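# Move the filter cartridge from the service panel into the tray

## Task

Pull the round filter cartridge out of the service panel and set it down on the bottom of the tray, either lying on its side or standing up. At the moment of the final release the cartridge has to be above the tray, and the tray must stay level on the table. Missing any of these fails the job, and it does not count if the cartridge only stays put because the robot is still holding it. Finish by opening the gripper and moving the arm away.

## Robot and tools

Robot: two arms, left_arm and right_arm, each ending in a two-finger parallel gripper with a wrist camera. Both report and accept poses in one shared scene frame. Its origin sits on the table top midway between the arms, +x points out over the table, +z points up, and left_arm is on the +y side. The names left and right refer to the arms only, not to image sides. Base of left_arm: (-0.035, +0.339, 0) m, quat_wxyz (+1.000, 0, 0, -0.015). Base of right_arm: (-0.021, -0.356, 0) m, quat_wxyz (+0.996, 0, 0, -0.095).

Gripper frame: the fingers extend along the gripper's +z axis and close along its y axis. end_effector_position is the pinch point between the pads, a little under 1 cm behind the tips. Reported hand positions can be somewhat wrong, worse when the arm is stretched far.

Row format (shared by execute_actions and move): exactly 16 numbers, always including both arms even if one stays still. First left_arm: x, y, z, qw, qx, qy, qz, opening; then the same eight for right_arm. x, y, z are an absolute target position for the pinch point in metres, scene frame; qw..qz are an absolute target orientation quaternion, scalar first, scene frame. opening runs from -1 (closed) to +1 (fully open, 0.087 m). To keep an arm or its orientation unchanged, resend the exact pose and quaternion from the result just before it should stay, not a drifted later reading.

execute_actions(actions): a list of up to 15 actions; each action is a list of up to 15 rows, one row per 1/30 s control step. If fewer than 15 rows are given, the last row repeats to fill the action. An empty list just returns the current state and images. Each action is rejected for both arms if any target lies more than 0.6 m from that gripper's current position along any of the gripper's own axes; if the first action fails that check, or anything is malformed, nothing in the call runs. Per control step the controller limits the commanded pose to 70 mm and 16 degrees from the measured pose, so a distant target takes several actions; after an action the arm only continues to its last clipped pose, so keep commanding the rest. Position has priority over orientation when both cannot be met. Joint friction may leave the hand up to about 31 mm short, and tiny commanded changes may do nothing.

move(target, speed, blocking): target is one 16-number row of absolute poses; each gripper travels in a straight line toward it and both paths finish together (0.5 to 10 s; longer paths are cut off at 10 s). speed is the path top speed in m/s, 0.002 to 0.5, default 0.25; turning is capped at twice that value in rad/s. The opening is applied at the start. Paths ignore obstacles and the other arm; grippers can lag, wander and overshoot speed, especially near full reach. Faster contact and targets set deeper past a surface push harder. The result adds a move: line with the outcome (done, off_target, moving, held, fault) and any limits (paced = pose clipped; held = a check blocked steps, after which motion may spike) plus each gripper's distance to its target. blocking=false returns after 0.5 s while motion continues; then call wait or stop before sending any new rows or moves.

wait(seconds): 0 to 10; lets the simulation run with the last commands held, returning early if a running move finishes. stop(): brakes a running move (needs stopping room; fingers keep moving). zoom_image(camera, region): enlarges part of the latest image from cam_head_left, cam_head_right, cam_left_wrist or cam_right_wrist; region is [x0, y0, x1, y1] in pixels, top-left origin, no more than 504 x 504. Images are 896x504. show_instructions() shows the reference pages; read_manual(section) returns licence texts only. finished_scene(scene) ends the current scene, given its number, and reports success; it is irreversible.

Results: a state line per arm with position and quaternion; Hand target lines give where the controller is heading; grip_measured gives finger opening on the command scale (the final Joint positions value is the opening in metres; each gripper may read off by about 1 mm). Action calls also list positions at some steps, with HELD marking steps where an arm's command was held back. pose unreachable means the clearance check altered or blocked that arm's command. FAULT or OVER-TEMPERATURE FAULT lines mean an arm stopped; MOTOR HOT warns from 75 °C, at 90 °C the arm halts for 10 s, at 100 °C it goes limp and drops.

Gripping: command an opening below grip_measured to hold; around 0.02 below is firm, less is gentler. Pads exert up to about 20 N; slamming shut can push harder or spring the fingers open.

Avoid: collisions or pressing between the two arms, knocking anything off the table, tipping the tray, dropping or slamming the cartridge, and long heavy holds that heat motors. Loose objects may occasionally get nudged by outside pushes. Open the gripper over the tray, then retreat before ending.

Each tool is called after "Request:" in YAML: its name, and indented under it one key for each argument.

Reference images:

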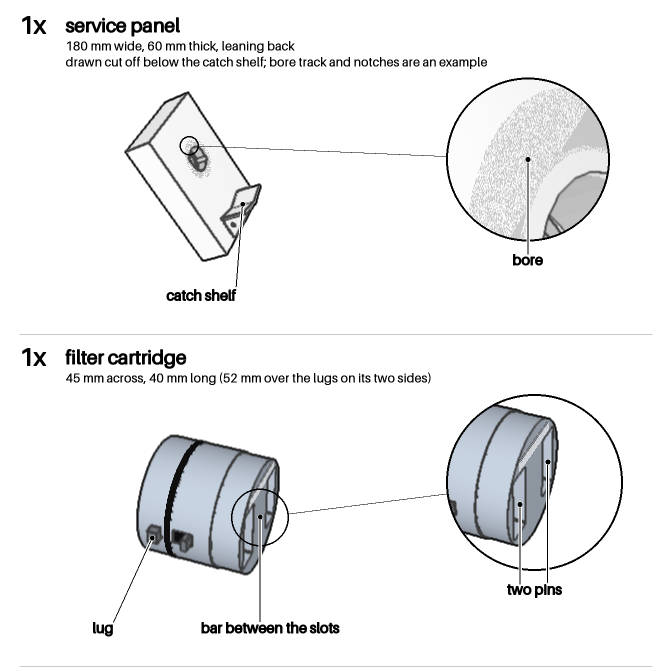

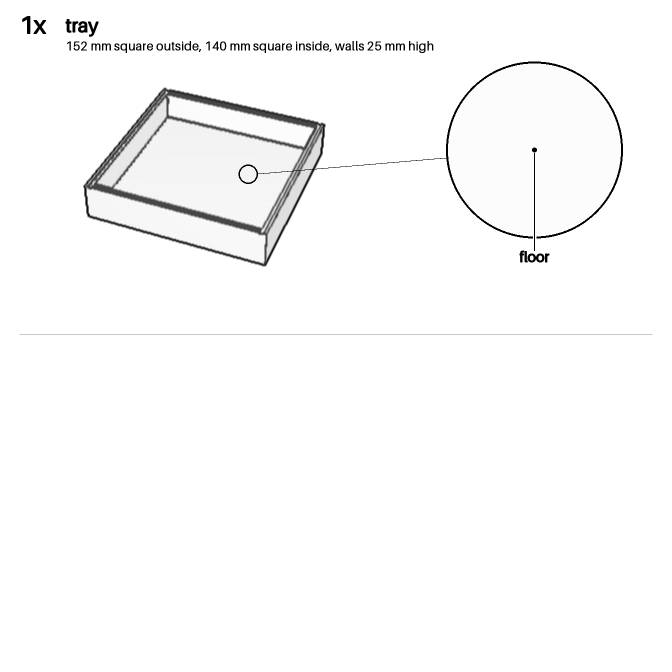

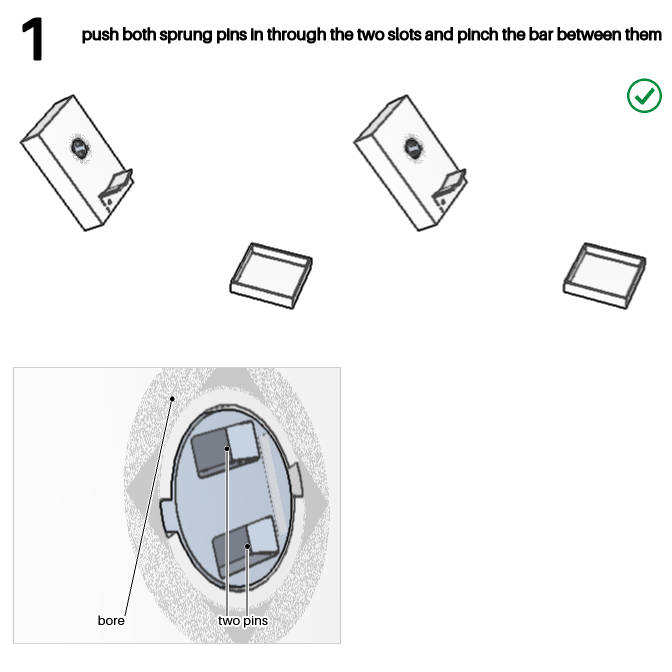

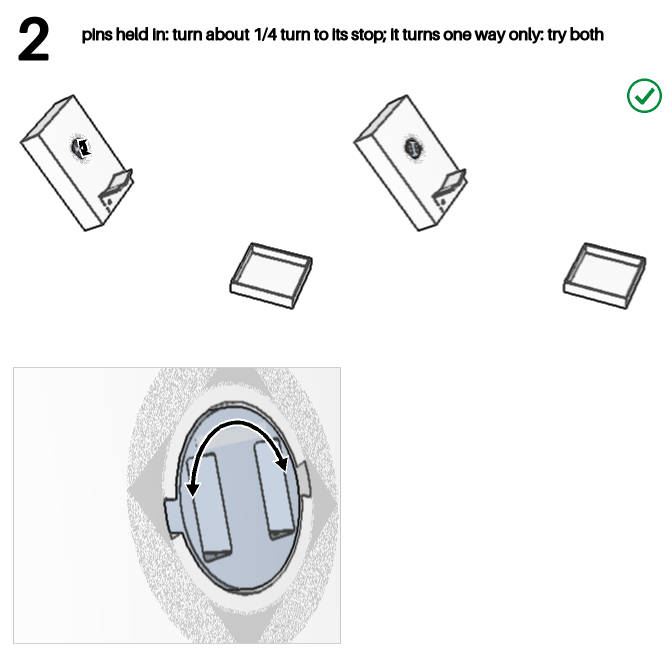

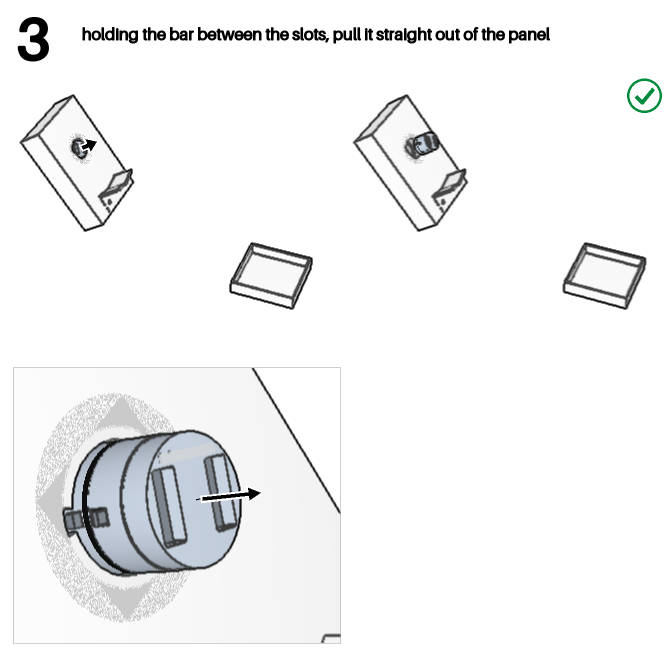

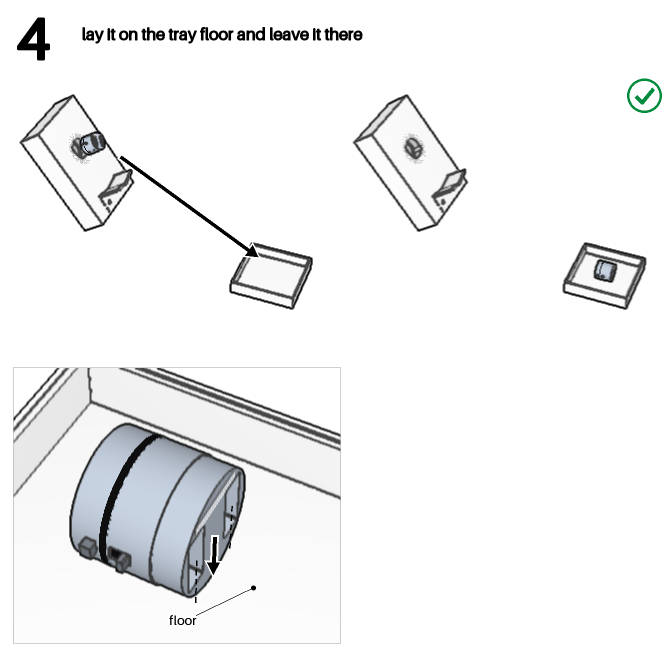

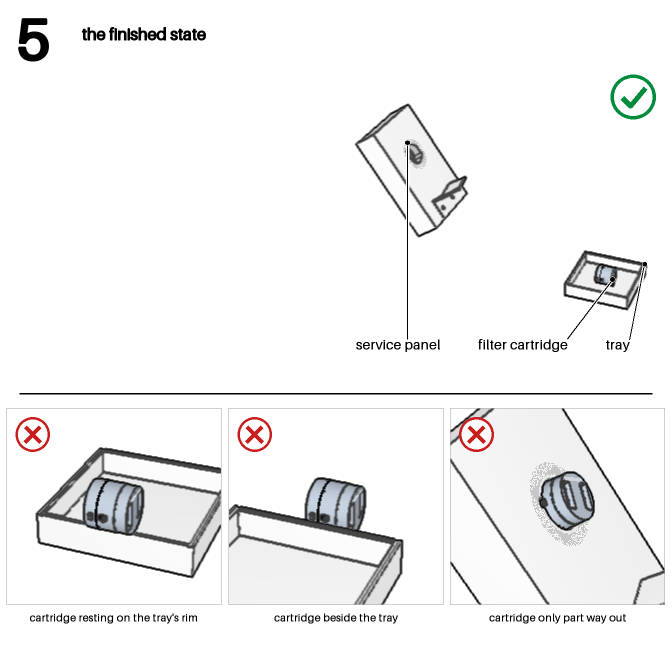

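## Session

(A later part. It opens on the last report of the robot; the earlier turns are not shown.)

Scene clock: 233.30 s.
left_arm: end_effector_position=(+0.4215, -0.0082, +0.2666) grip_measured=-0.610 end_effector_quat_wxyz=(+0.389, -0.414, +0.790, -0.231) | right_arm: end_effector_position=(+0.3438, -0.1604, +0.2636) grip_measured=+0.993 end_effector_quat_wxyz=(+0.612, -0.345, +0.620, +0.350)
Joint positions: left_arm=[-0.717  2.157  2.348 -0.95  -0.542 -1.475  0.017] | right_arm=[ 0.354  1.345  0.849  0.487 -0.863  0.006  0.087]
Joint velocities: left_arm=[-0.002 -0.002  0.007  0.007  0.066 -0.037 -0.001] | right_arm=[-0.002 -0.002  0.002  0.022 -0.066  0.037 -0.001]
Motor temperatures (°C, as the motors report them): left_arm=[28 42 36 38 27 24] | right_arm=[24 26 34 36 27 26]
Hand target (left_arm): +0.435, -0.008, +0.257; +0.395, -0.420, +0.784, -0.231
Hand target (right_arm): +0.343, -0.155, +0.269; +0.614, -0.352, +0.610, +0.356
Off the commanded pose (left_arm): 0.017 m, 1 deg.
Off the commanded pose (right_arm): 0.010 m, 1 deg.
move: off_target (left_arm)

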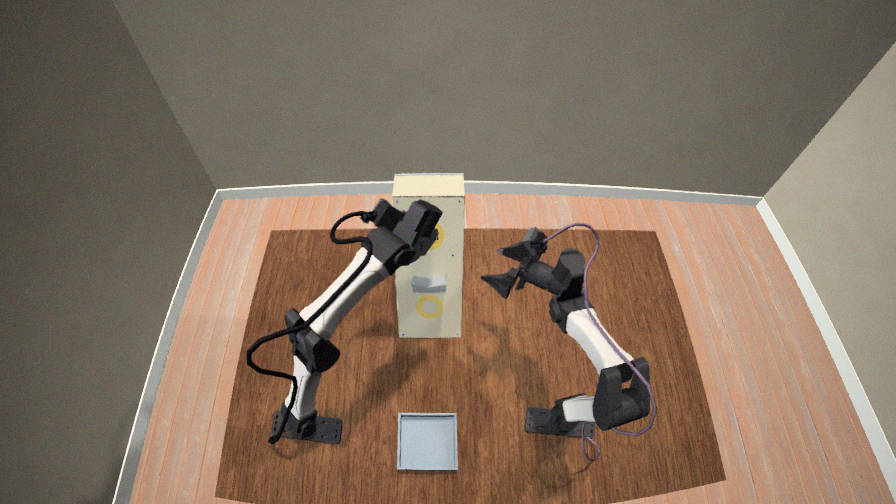

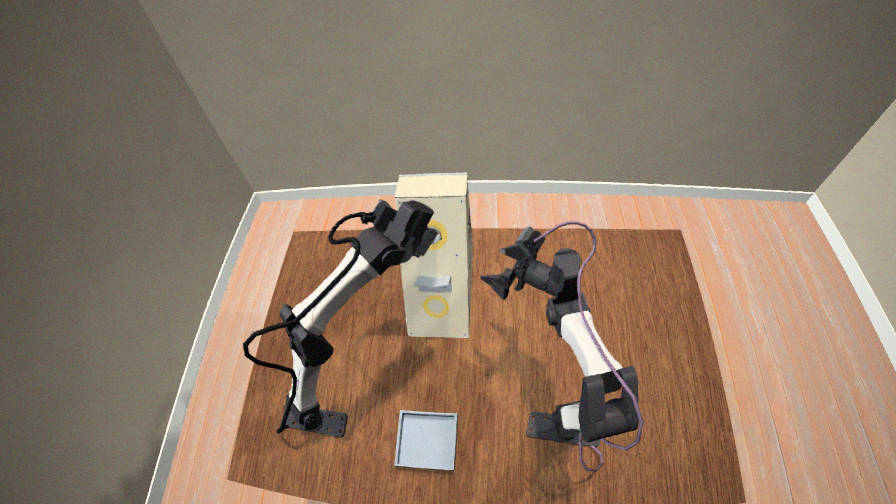

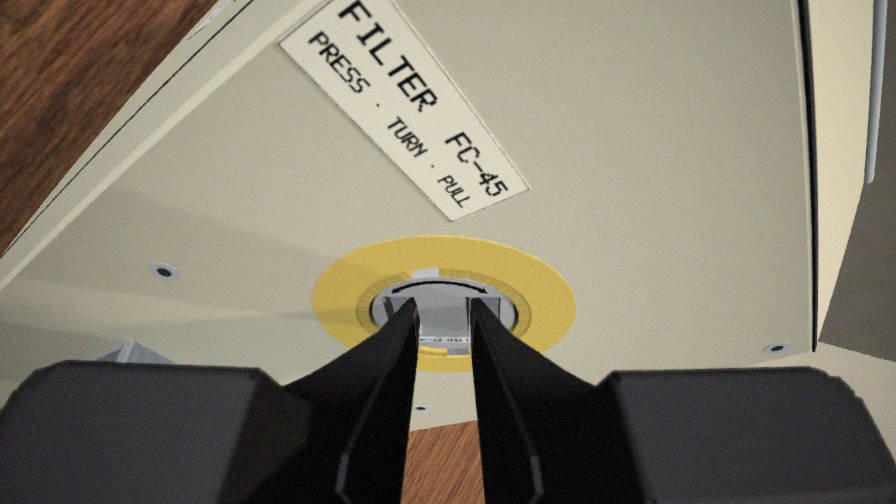

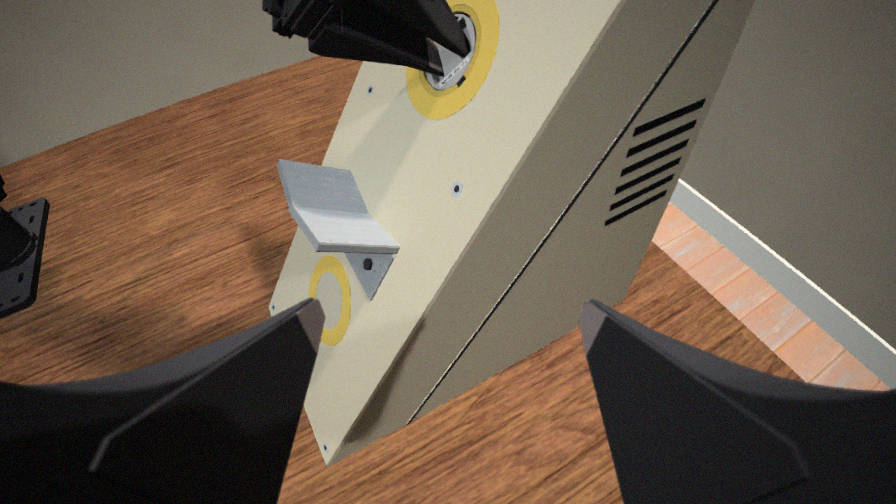

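Request:
execute_actions:
  actions:
    - [[0.4225,-0.0052,0.2681,0.3894,-0.4356,0.7782,-0.2317,-0.55,0.337,-0.156,0.27,0.612,-0.354,0.612,0.354,1]]

Request:
zoom_image:
  camera: "cam_right_wrist"
  region: [390,0,520,125]

Request:
zoom_image:
  camera: "cam_left_wrist"
  region: [320,170,580,390]

Scene clock: 239.67 s.
left_arm: end_effector_position=(+0.4213, -0.0082, +0.2664) grip_measured=-0.550 end_effector_quat_wxyz=(+0.383, -0.429, +0.783, -0.236) | right_arm: end_effector_position=(+0.3433, -0.1603, +0.2620) grip_measured=+0.993 end_effector_quat_wxyz=(+0.609, -0.344, +0.622, +0.352)
Joint positions: left_arm=[-0.717  2.157  2.348 -0.958 -0.542 -1.515  0.02 ] | right_arm=[ 0.354  1.345  0.849  0.479 -0.865  0.006  0.087]
Joint velocities: left_arm=[ 0.002  0.002 -0.007  0.037 -0.081 -0.066 -0.   ] | right_arm=[-0.007 -0.007 -0.012 -0.007 -0.022 -0.066  0.   ]
Motor temperatures (°C, as the motors report them): left_arm=[28 43 36 37 27 24] | right_arm=[24 26 34 36 27 26]
Hand target (left_arm): +0.422, -0.005, +0.268; +0.389, -0.435, +0.778, -0.232
Hand target (right_arm): +0.337, -0.156, +0.270; +0.612, -0.354, +0.612, +0.354
Off the commanded pose (left_arm): 0.004 m, 1 deg.
Off the commanded pose (right_arm): 0.011 m, 2 deg.
Step readings (end_effector_position):
0: left_arm (+0.4215, -0.0082, +0.2666) | right_arm (+0.3437, -0.1603, +0.2640)
1: left_arm (+0.4215, -0.0082, +0.2666) | right_arm (+0.3437, -0.1603, +0.2638)
2: left_arm (+0.4214, -0.0083, +0.2666) | right_arm (+0.3436, -0.1603, +0.2635)
4: left_arm (+0.4214, -0.0082, +0.2665) | right_arm (+0.3435, -0.1603, +0.2628)
8: left_arm (+0.4213, -0.0082, +0.2664) | right_arm (+0.3433, -0.1603, +0.2623)
15: end_effector_position above

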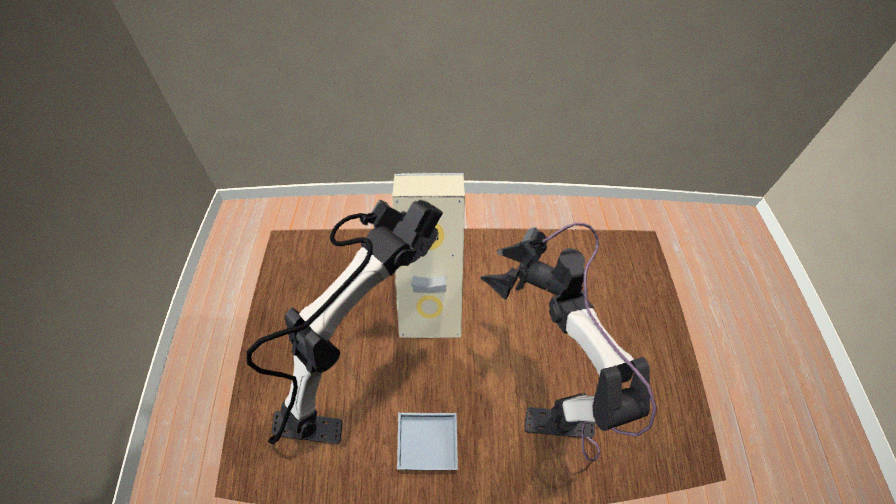

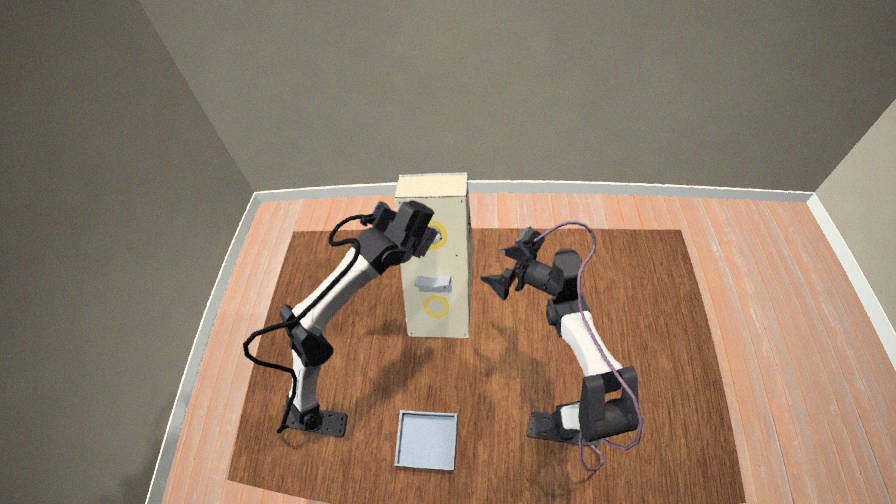

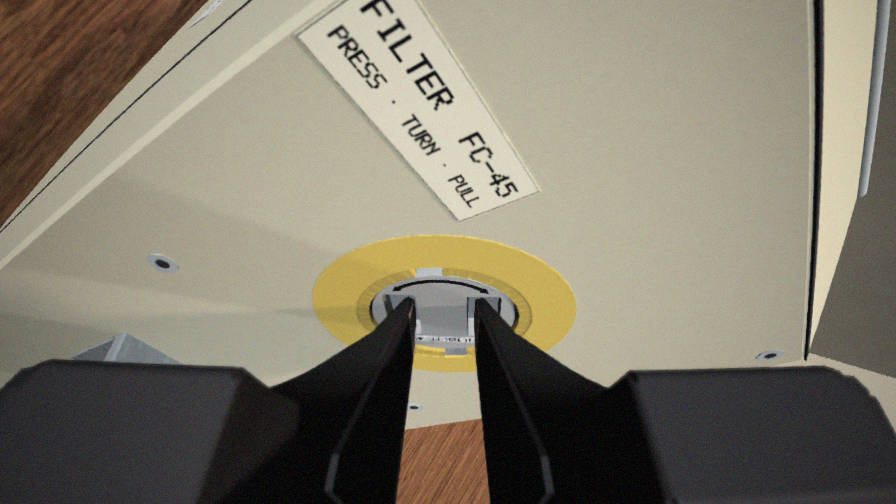

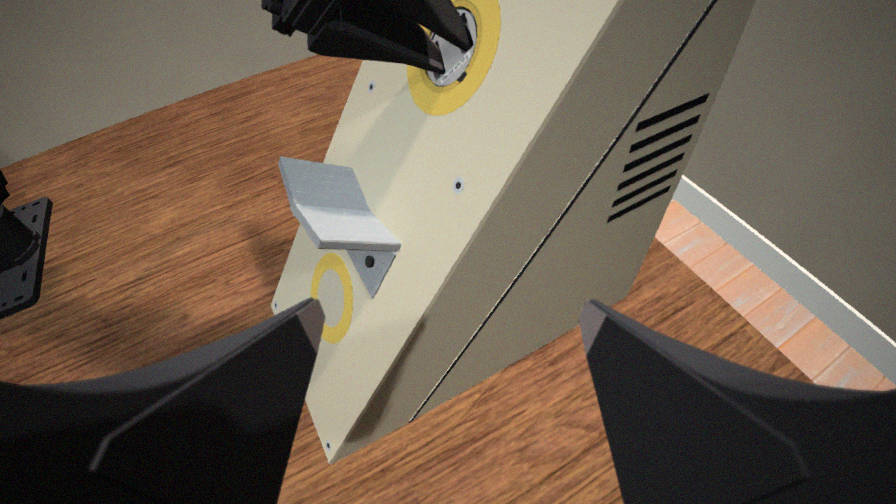

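Region (390, 0, 520, 125) of cam_right_wrist's 896x504 image, scaled by 3.877, with more detail than that image has; it fills the top 485 rows of this view, and the rest is white.

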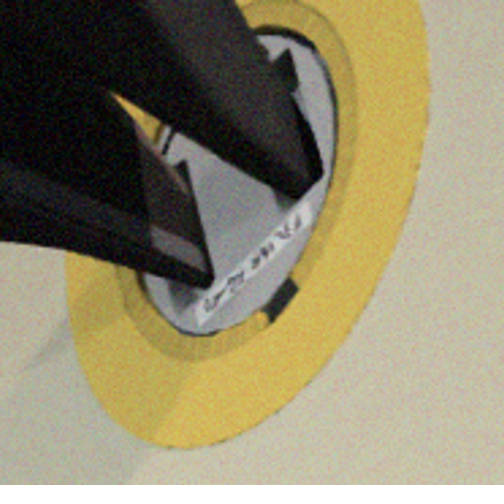

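Region (320, 170, 580, 390) of cam_left_wrist's 896x504 image, scaled by 1.938, with more detail than that image has; it fills the top 426 rows of this view, and the rest is white.

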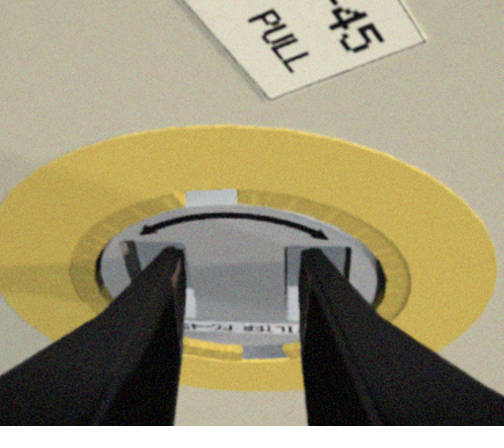

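Request:
execute_actions:
  actions:
    - [[0.4223,-0.0015,0.2676,0.3965,-0.4331,0.7778,-0.2235,-0.55,0.337,-0.156,0.27,0.612,-0.354,0.612,0.354,1]]

Request:
zoom_image:
  camera: "cam_right_wrist"
  region: [390,0,520,125]

Request:
zoom_image:
  camera: "cam_left_wrist"
  region: [320,170,580,390]

Scene clock: 242.93 s.
left_arm: end_effector_position=(+0.4211, -0.0081, +0.2666) grip_measured=-0.550 end_effector_quat_wxyz=(+0.385, -0.430, +0.782, -0.235) | right_arm: end_effector_position=(+0.3432, -0.1603, +0.2619) grip_measured=+0.993 end_effector_quat_wxyz=(+0.609, -0.344, +0.623, +0.352)
Joint positions: left_arm=[-0.719  2.157  2.348 -0.959 -0.549 -1.517  0.02 ] | right_arm=[ 0.354  1.345  0.849  0.478 -0.865  0.006  0.087]
Joint velocities: left_arm=[-0.002 -0.012 -0.007 -0.007 -0.007  0.051 -0.   ] | right_arm=[ 0.002 -0.002 -0.012 -0.051 -0.037  0.037 -0.001]
Motor temperatures (°C, as the motors report them): left_arm=[28 43 36 37 27 24] | right_arm=[24 27 34 36 27 26]
Hand target (left_arm): +0.422, -0.002, +0.268; +0.396, -0.433, +0.778, -0.224
Hand target (right_arm): +0.337, -0.156, +0.270; +0.612, -0.354, +0.612, +0.354
Off the commanded pose (left_arm): 0.007 m, 2 deg.
Off the commanded pose (right_arm): 0.011 m, 2 deg.
Step readings (end_effector_position):
0: left_arm (+0.4213, -0.0082, +0.2664) | right_arm (+0.3432, -0.1603, +0.2619)
1: left_arm (+0.4214, -0.0080, +0.2664) | right_arm (+0.3432, -0.1603, +0.2619)
2: left_arm (+0.4212, -0.0082, +0.2665) | right_arm (+0.3432, -0.1603, +0.2619)
4: left_arm (+0.4212, -0.0081, +0.2666) | right_arm (+0.3432, -0.1603, +0.2619)
8: left_arm (+0.4212, -0.0079, +0.2666) | right_arm (+0.3432, -0.1603, +0.2619)
15: end_effector_position above

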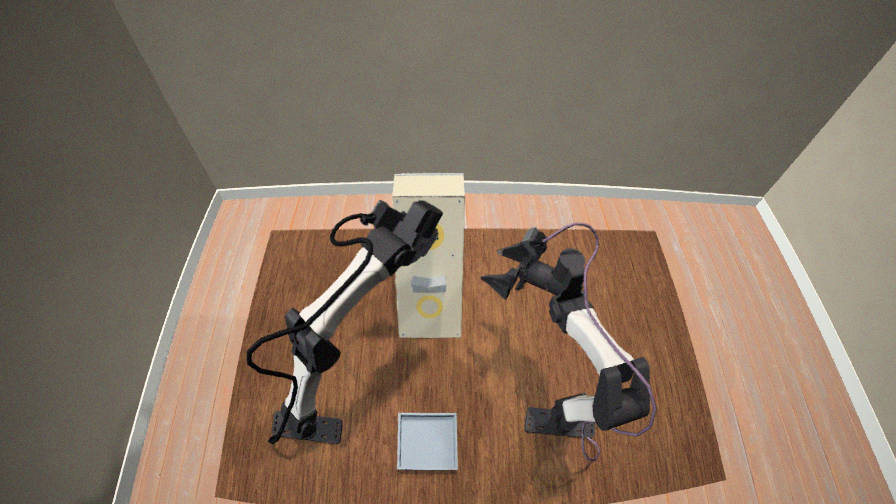

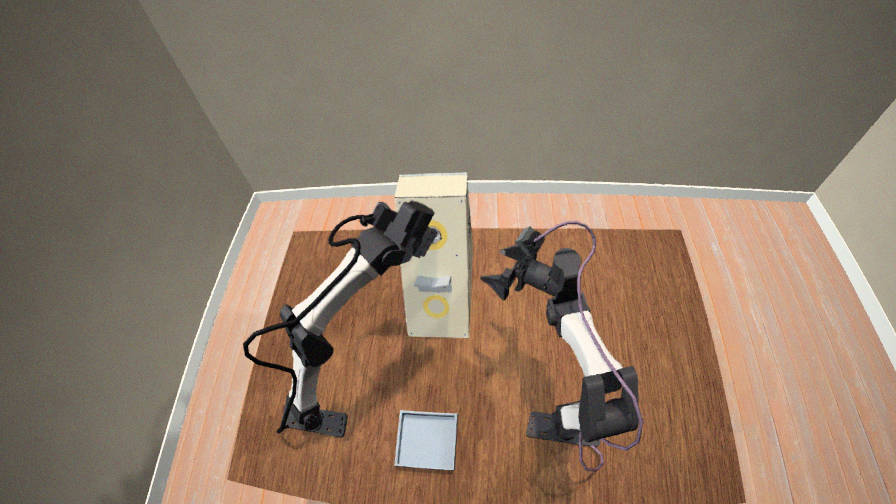

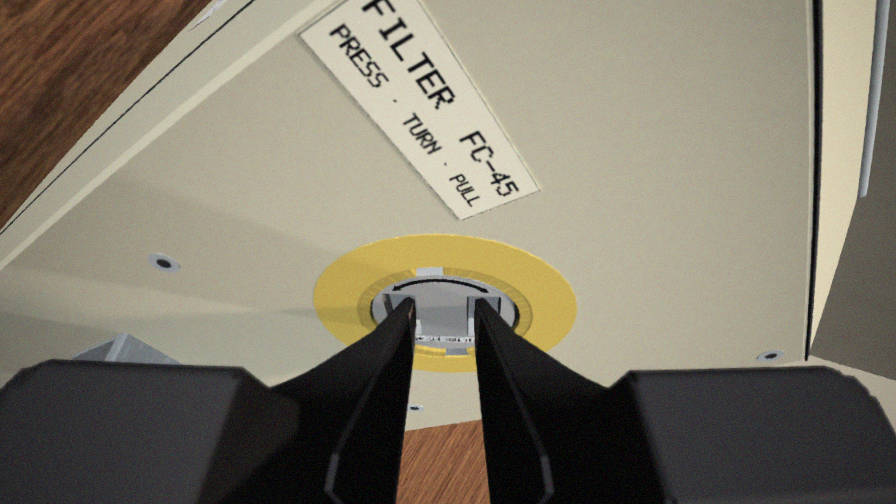

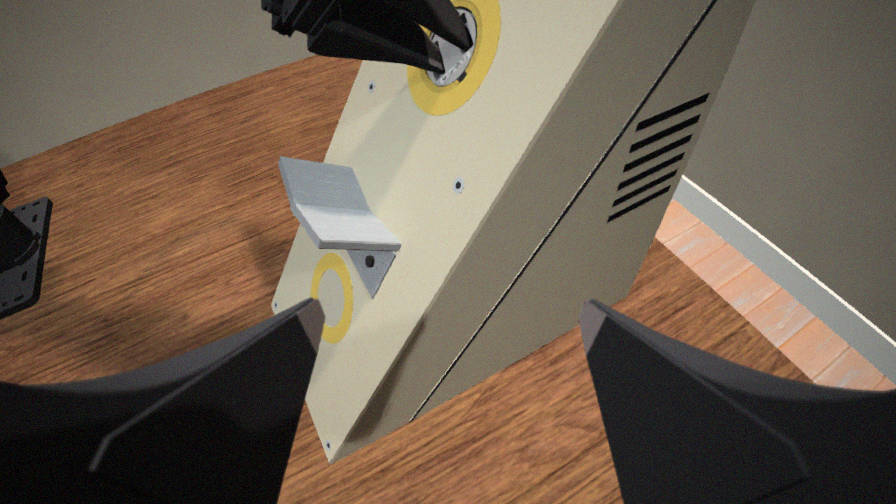

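Region (390, 0, 520, 125) of cam_right_wrist's 896x504 image, scaled by 3.877, with more detail than that image has; it fills the top 485 rows of this view, and the rest is white.

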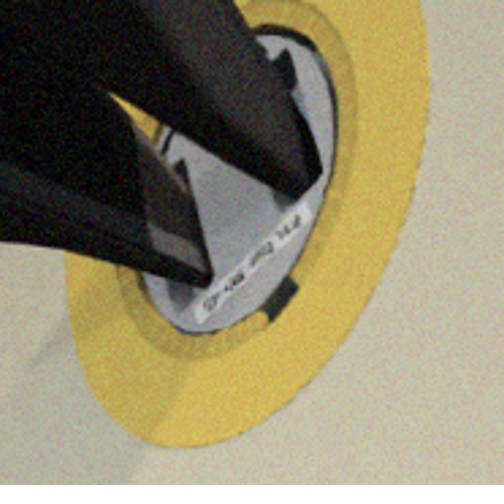

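Region (320, 170, 580, 390) of cam_left_wrist's 896x504 image, scaled by 1.938, with more detail than that image has; it fills the top 426 rows of this view, and the rest is white.

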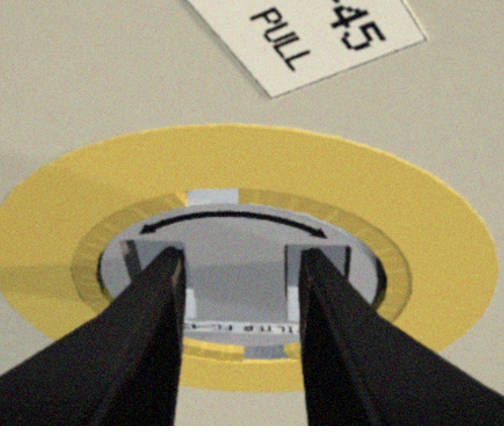

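Request:
execute_actions:
  actions:
    - [[0.4252,0.0048,0.2693,0.4075,-0.439,0.7713,-0.2164,-0.55,0.337,-0.156,0.27,0.612,-0.354,0.612,0.354,1]]

Request:
zoom_image:
  camera: "cam_right_wrist"
  region: [390,0,520,125]

Request:
zoom_image:
  camera: "cam_left_wrist"
  region: [320,170,580,390]

Scene clock: 247.13 s.
left_arm: end_effector_position=(+0.4215, -0.0068, +0.2671) grip_measured=-0.550 end_effector_quat_wxyz=(+0.391, -0.431, +0.780, -0.231) | right_arm: end_effector_position=(+0.3432, -0.1603, +0.2619) grip_measured=+0.993 end_effector_quat_wxyz=(+0.609, -0.344, +0.623, +0.352)
Joint positions: left_arm=[-0.722  2.157  2.348 -0.96  -0.564 -1.517  0.02 ] | right_arm=[ 0.354  1.345  0.849  0.478 -0.865  0.006  0.087]
Joint velocities: left_arm=[ 0.022 -0.002  0.002 -0.022 -0.007 -0.022  0.001] | right_arm=[ 0.002 -0.012 -0.002 -0.066  0.051 -0.066 -0.001]
Motor temperatures (°C, as the motors report them): left_arm=[28 44 36 36 27 24] | right_arm=[24 27 34 35 27 26]
Hand target (left_arm): +0.425, +0.005, +0.269; +0.407, -0.439, +0.771, -0.217
Hand target (right_arm): +0.337, -0.156, +0.270; +0.612, -0.354, +0.612, +0.354
Off the commanded pose (left_arm): 0.012 m, 3 deg.
Off the commanded pose (right_arm): 0.011 m, 2 deg.
Step readings (end_effector_position):
0: left_arm (+0.4211, -0.0081, +0.2666) | right_arm (+0.3432, -0.1603, +0.2619)
1: left_arm (+0.4213, -0.0077, +0.2667) | right_arm (+0.3432, -0.1603, +0.2619)
2: left_arm (+0.4214, -0.0075, +0.2668) | right_arm (+0.3432, -0.1603, +0.2619)
4: left_arm (+0.4215, -0.0072, +0.2670) | right_arm (+0.3432, -0.1603, +0.2619)
8: left_arm (+0.4215, -0.0068, +0.2671) | right_arm (+0.3432, -0.1603, +0.2619)
15: end_effector_position above

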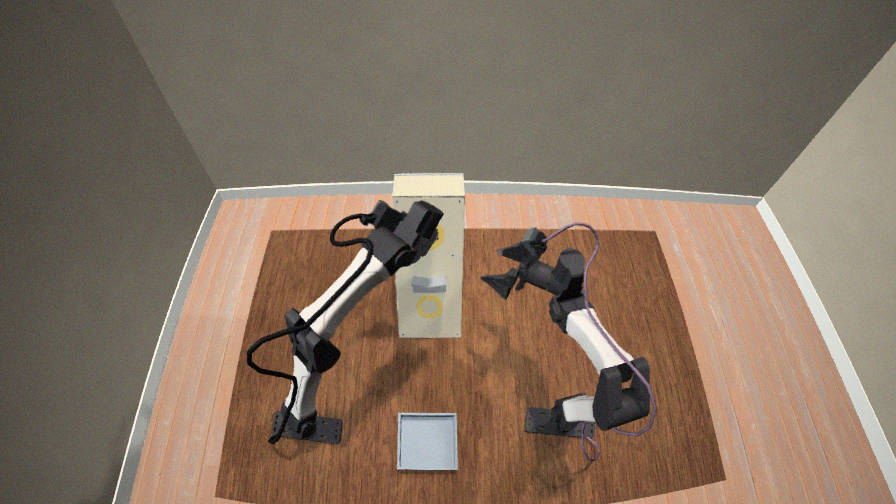

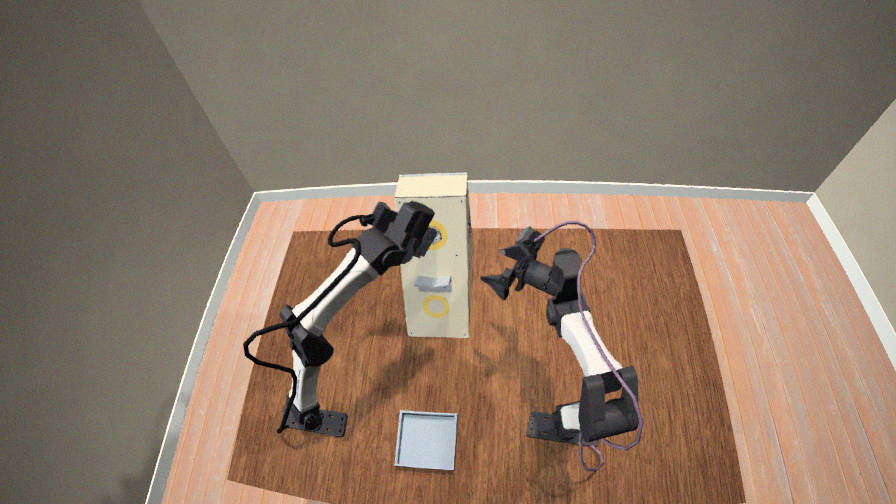

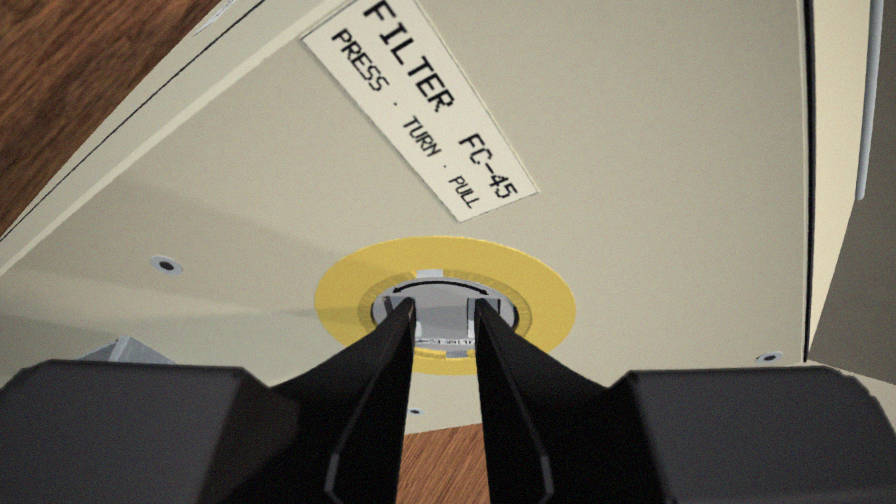

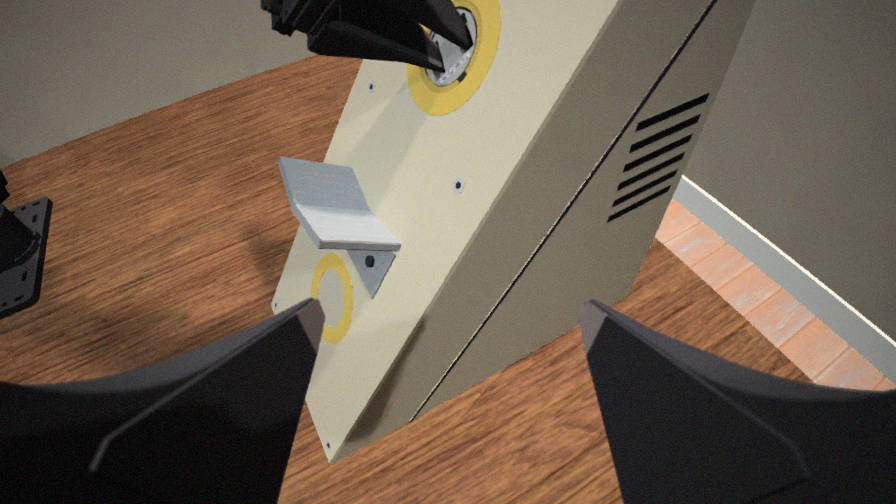

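Region (390, 0, 520, 125) of cam_right_wrist's 896x504 image, scaled by 3.877, with more detail than that image has; it fills the top 485 rows of this view, and the rest is white.

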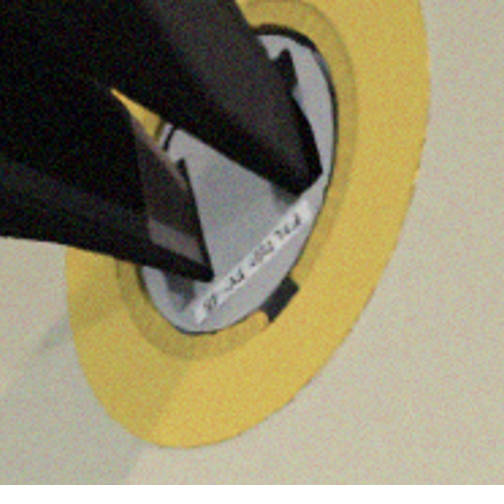

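Region (320, 170, 580, 390) of cam_left_wrist's 896x504 image, scaled by 1.938, with more detail than that image has; it fills the top 426 rows of this view, and the rest is white.

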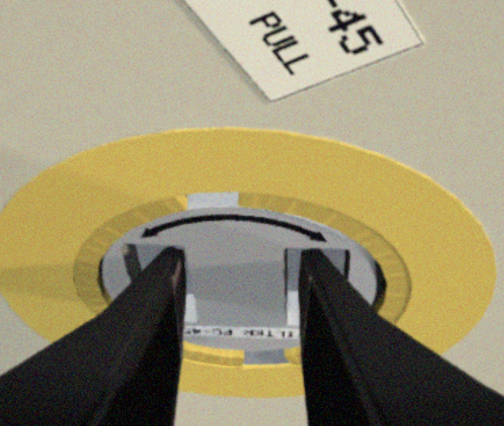

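Request:
execute_actions:
  actions:
    - [[0.4252,0.0060,0.2685,0.409,-0.439,0.7713,-0.2135,-0.62,0.337,-0.156,0.27,0.612,-0.354,0.612,0.354,1]]

Request:
zoom_image:
  camera: "cam_right_wrist"
  region: [390,0,520,125]

Request:
zoom_image:
  camera: "cam_left_wrist"
  region: [320,170,580,390]

Scene clock: 254.73 s.
left_arm: end_effector_position=(+0.4219, -0.0060, +0.2673) grip_measured=-0.620 end_effector_quat_wxyz=(+0.392, -0.432, +0.779, -0.230) | right_arm: end_effector_position=(+0.3432, -0.1603, +0.2619) grip_measured=+0.993 end_effector_quat_wxyz=(+0.609, -0.344, +0.623, +0.352)
Joint positions: left_arm=[-0.722  2.157  2.348 -0.96  -0.569 -1.517  0.017] | right_arm=[ 0.354  1.345  0.849  0.478 -0.865  0.006  0.087]
Joint velocities: left_arm=[-0.007  0.007  0.012  0.007 -0.037  0.007  0.   ] | right_arm=[ 0.002 -0.007  0.017 -0.022  0.051 -0.022 -0.   ]
Motor temperatures (°C, as the motors report them): left_arm=[28 45 36 36 27 24] | right_arm=[24 27 34 35 27 26]
Hand target (left_arm): +0.425, +0.006, +0.269; +0.409, -0.439, +0.771, -0.214
Hand target (right_arm): +0.337, -0.156, +0.270; +0.612, -0.354, +0.612, +0.354
Off the commanded pose (left_arm): 0.013 m, 3 deg.
Off the commanded pose (right_arm): 0.011 m, 2 deg.
Step readings (end_effector_position):
0: left_arm (+0.4215, -0.0068, +0.2671) | right_arm (+0.3432, -0.1603, +0.2619)
1: left_arm (+0.4217, -0.0065, +0.2672) | right_arm (+0.3432, -0.1603, +0.2619)
2: left_arm (+0.4218, -0.0062, +0.2673) | right_arm (+0.3432, -0.1603, +0.2619)
4: left_arm (+0.4219, -0.0060, +0.2673) | right_arm (+0.3432, -0.1603, +0.2619)
8: left_arm (+0.4219, -0.0060, +0.2673) | right_arm (+0.3432, -0.1603, +0.2619)
15: end_effector_position above

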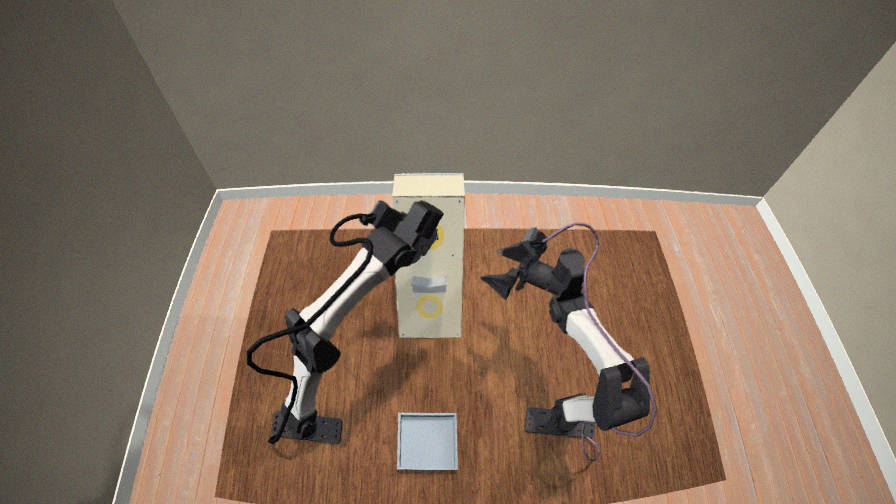

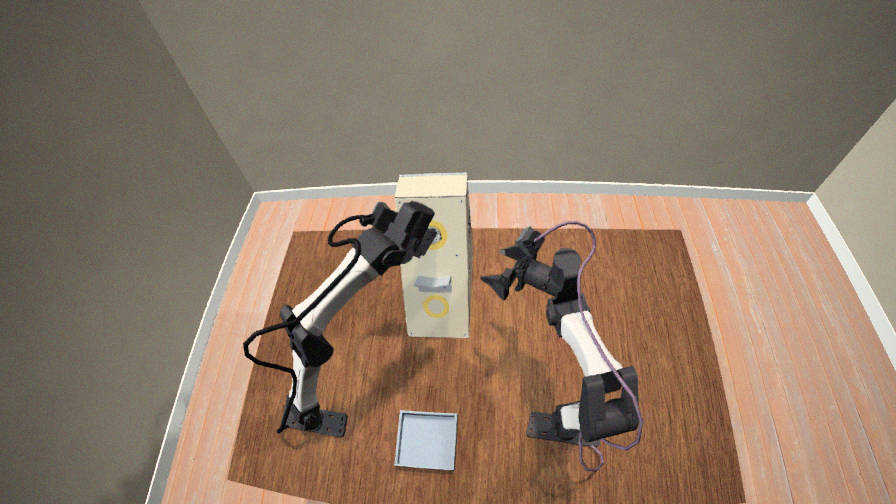

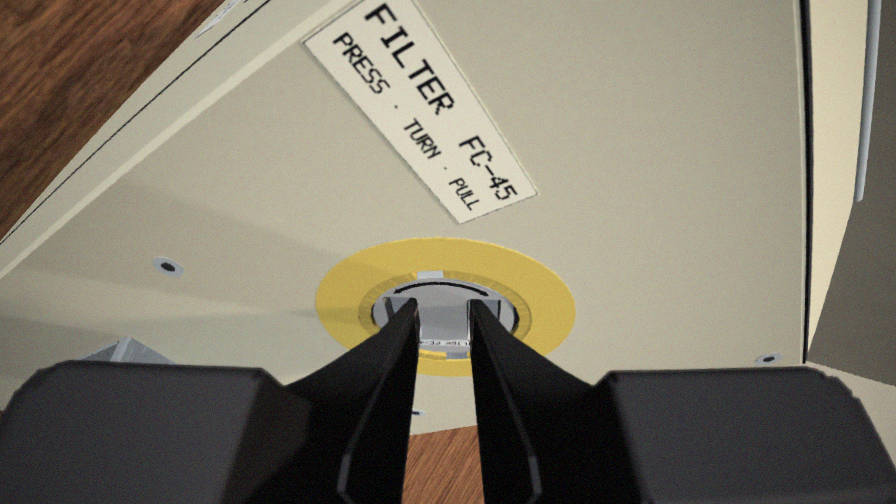

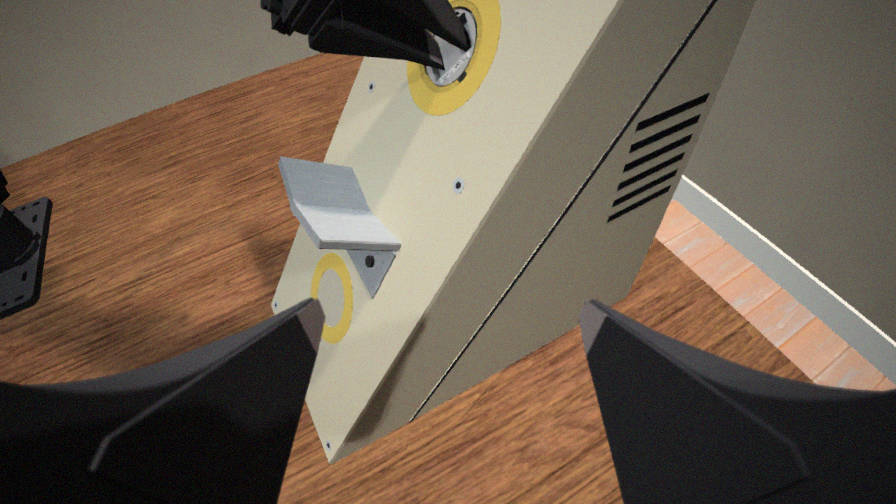

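Region (390, 0, 520, 125) of cam_right_wrist's 896x504 image, scaled by 3.877, with more detail than that image has; it fills the top 485 rows of this view, and the rest is white.

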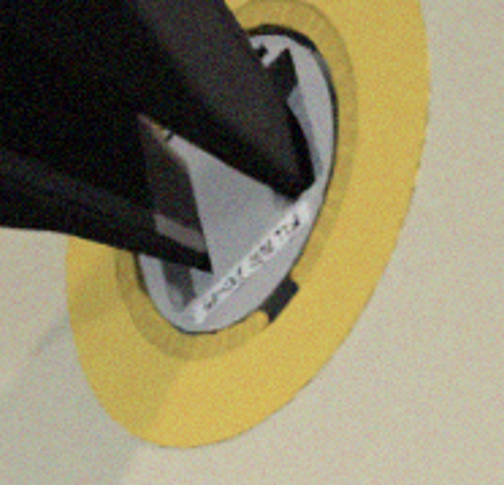

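Region (320, 170, 580, 390) of cam_left_wrist's 896x504 image, scaled by 1.938, with more detail than that image has; it fills the top 426 rows of this view, and the rest is white.

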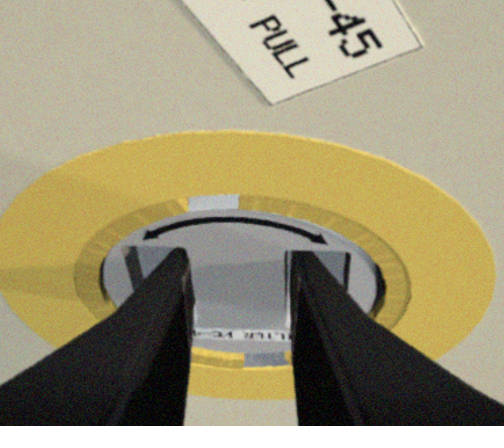

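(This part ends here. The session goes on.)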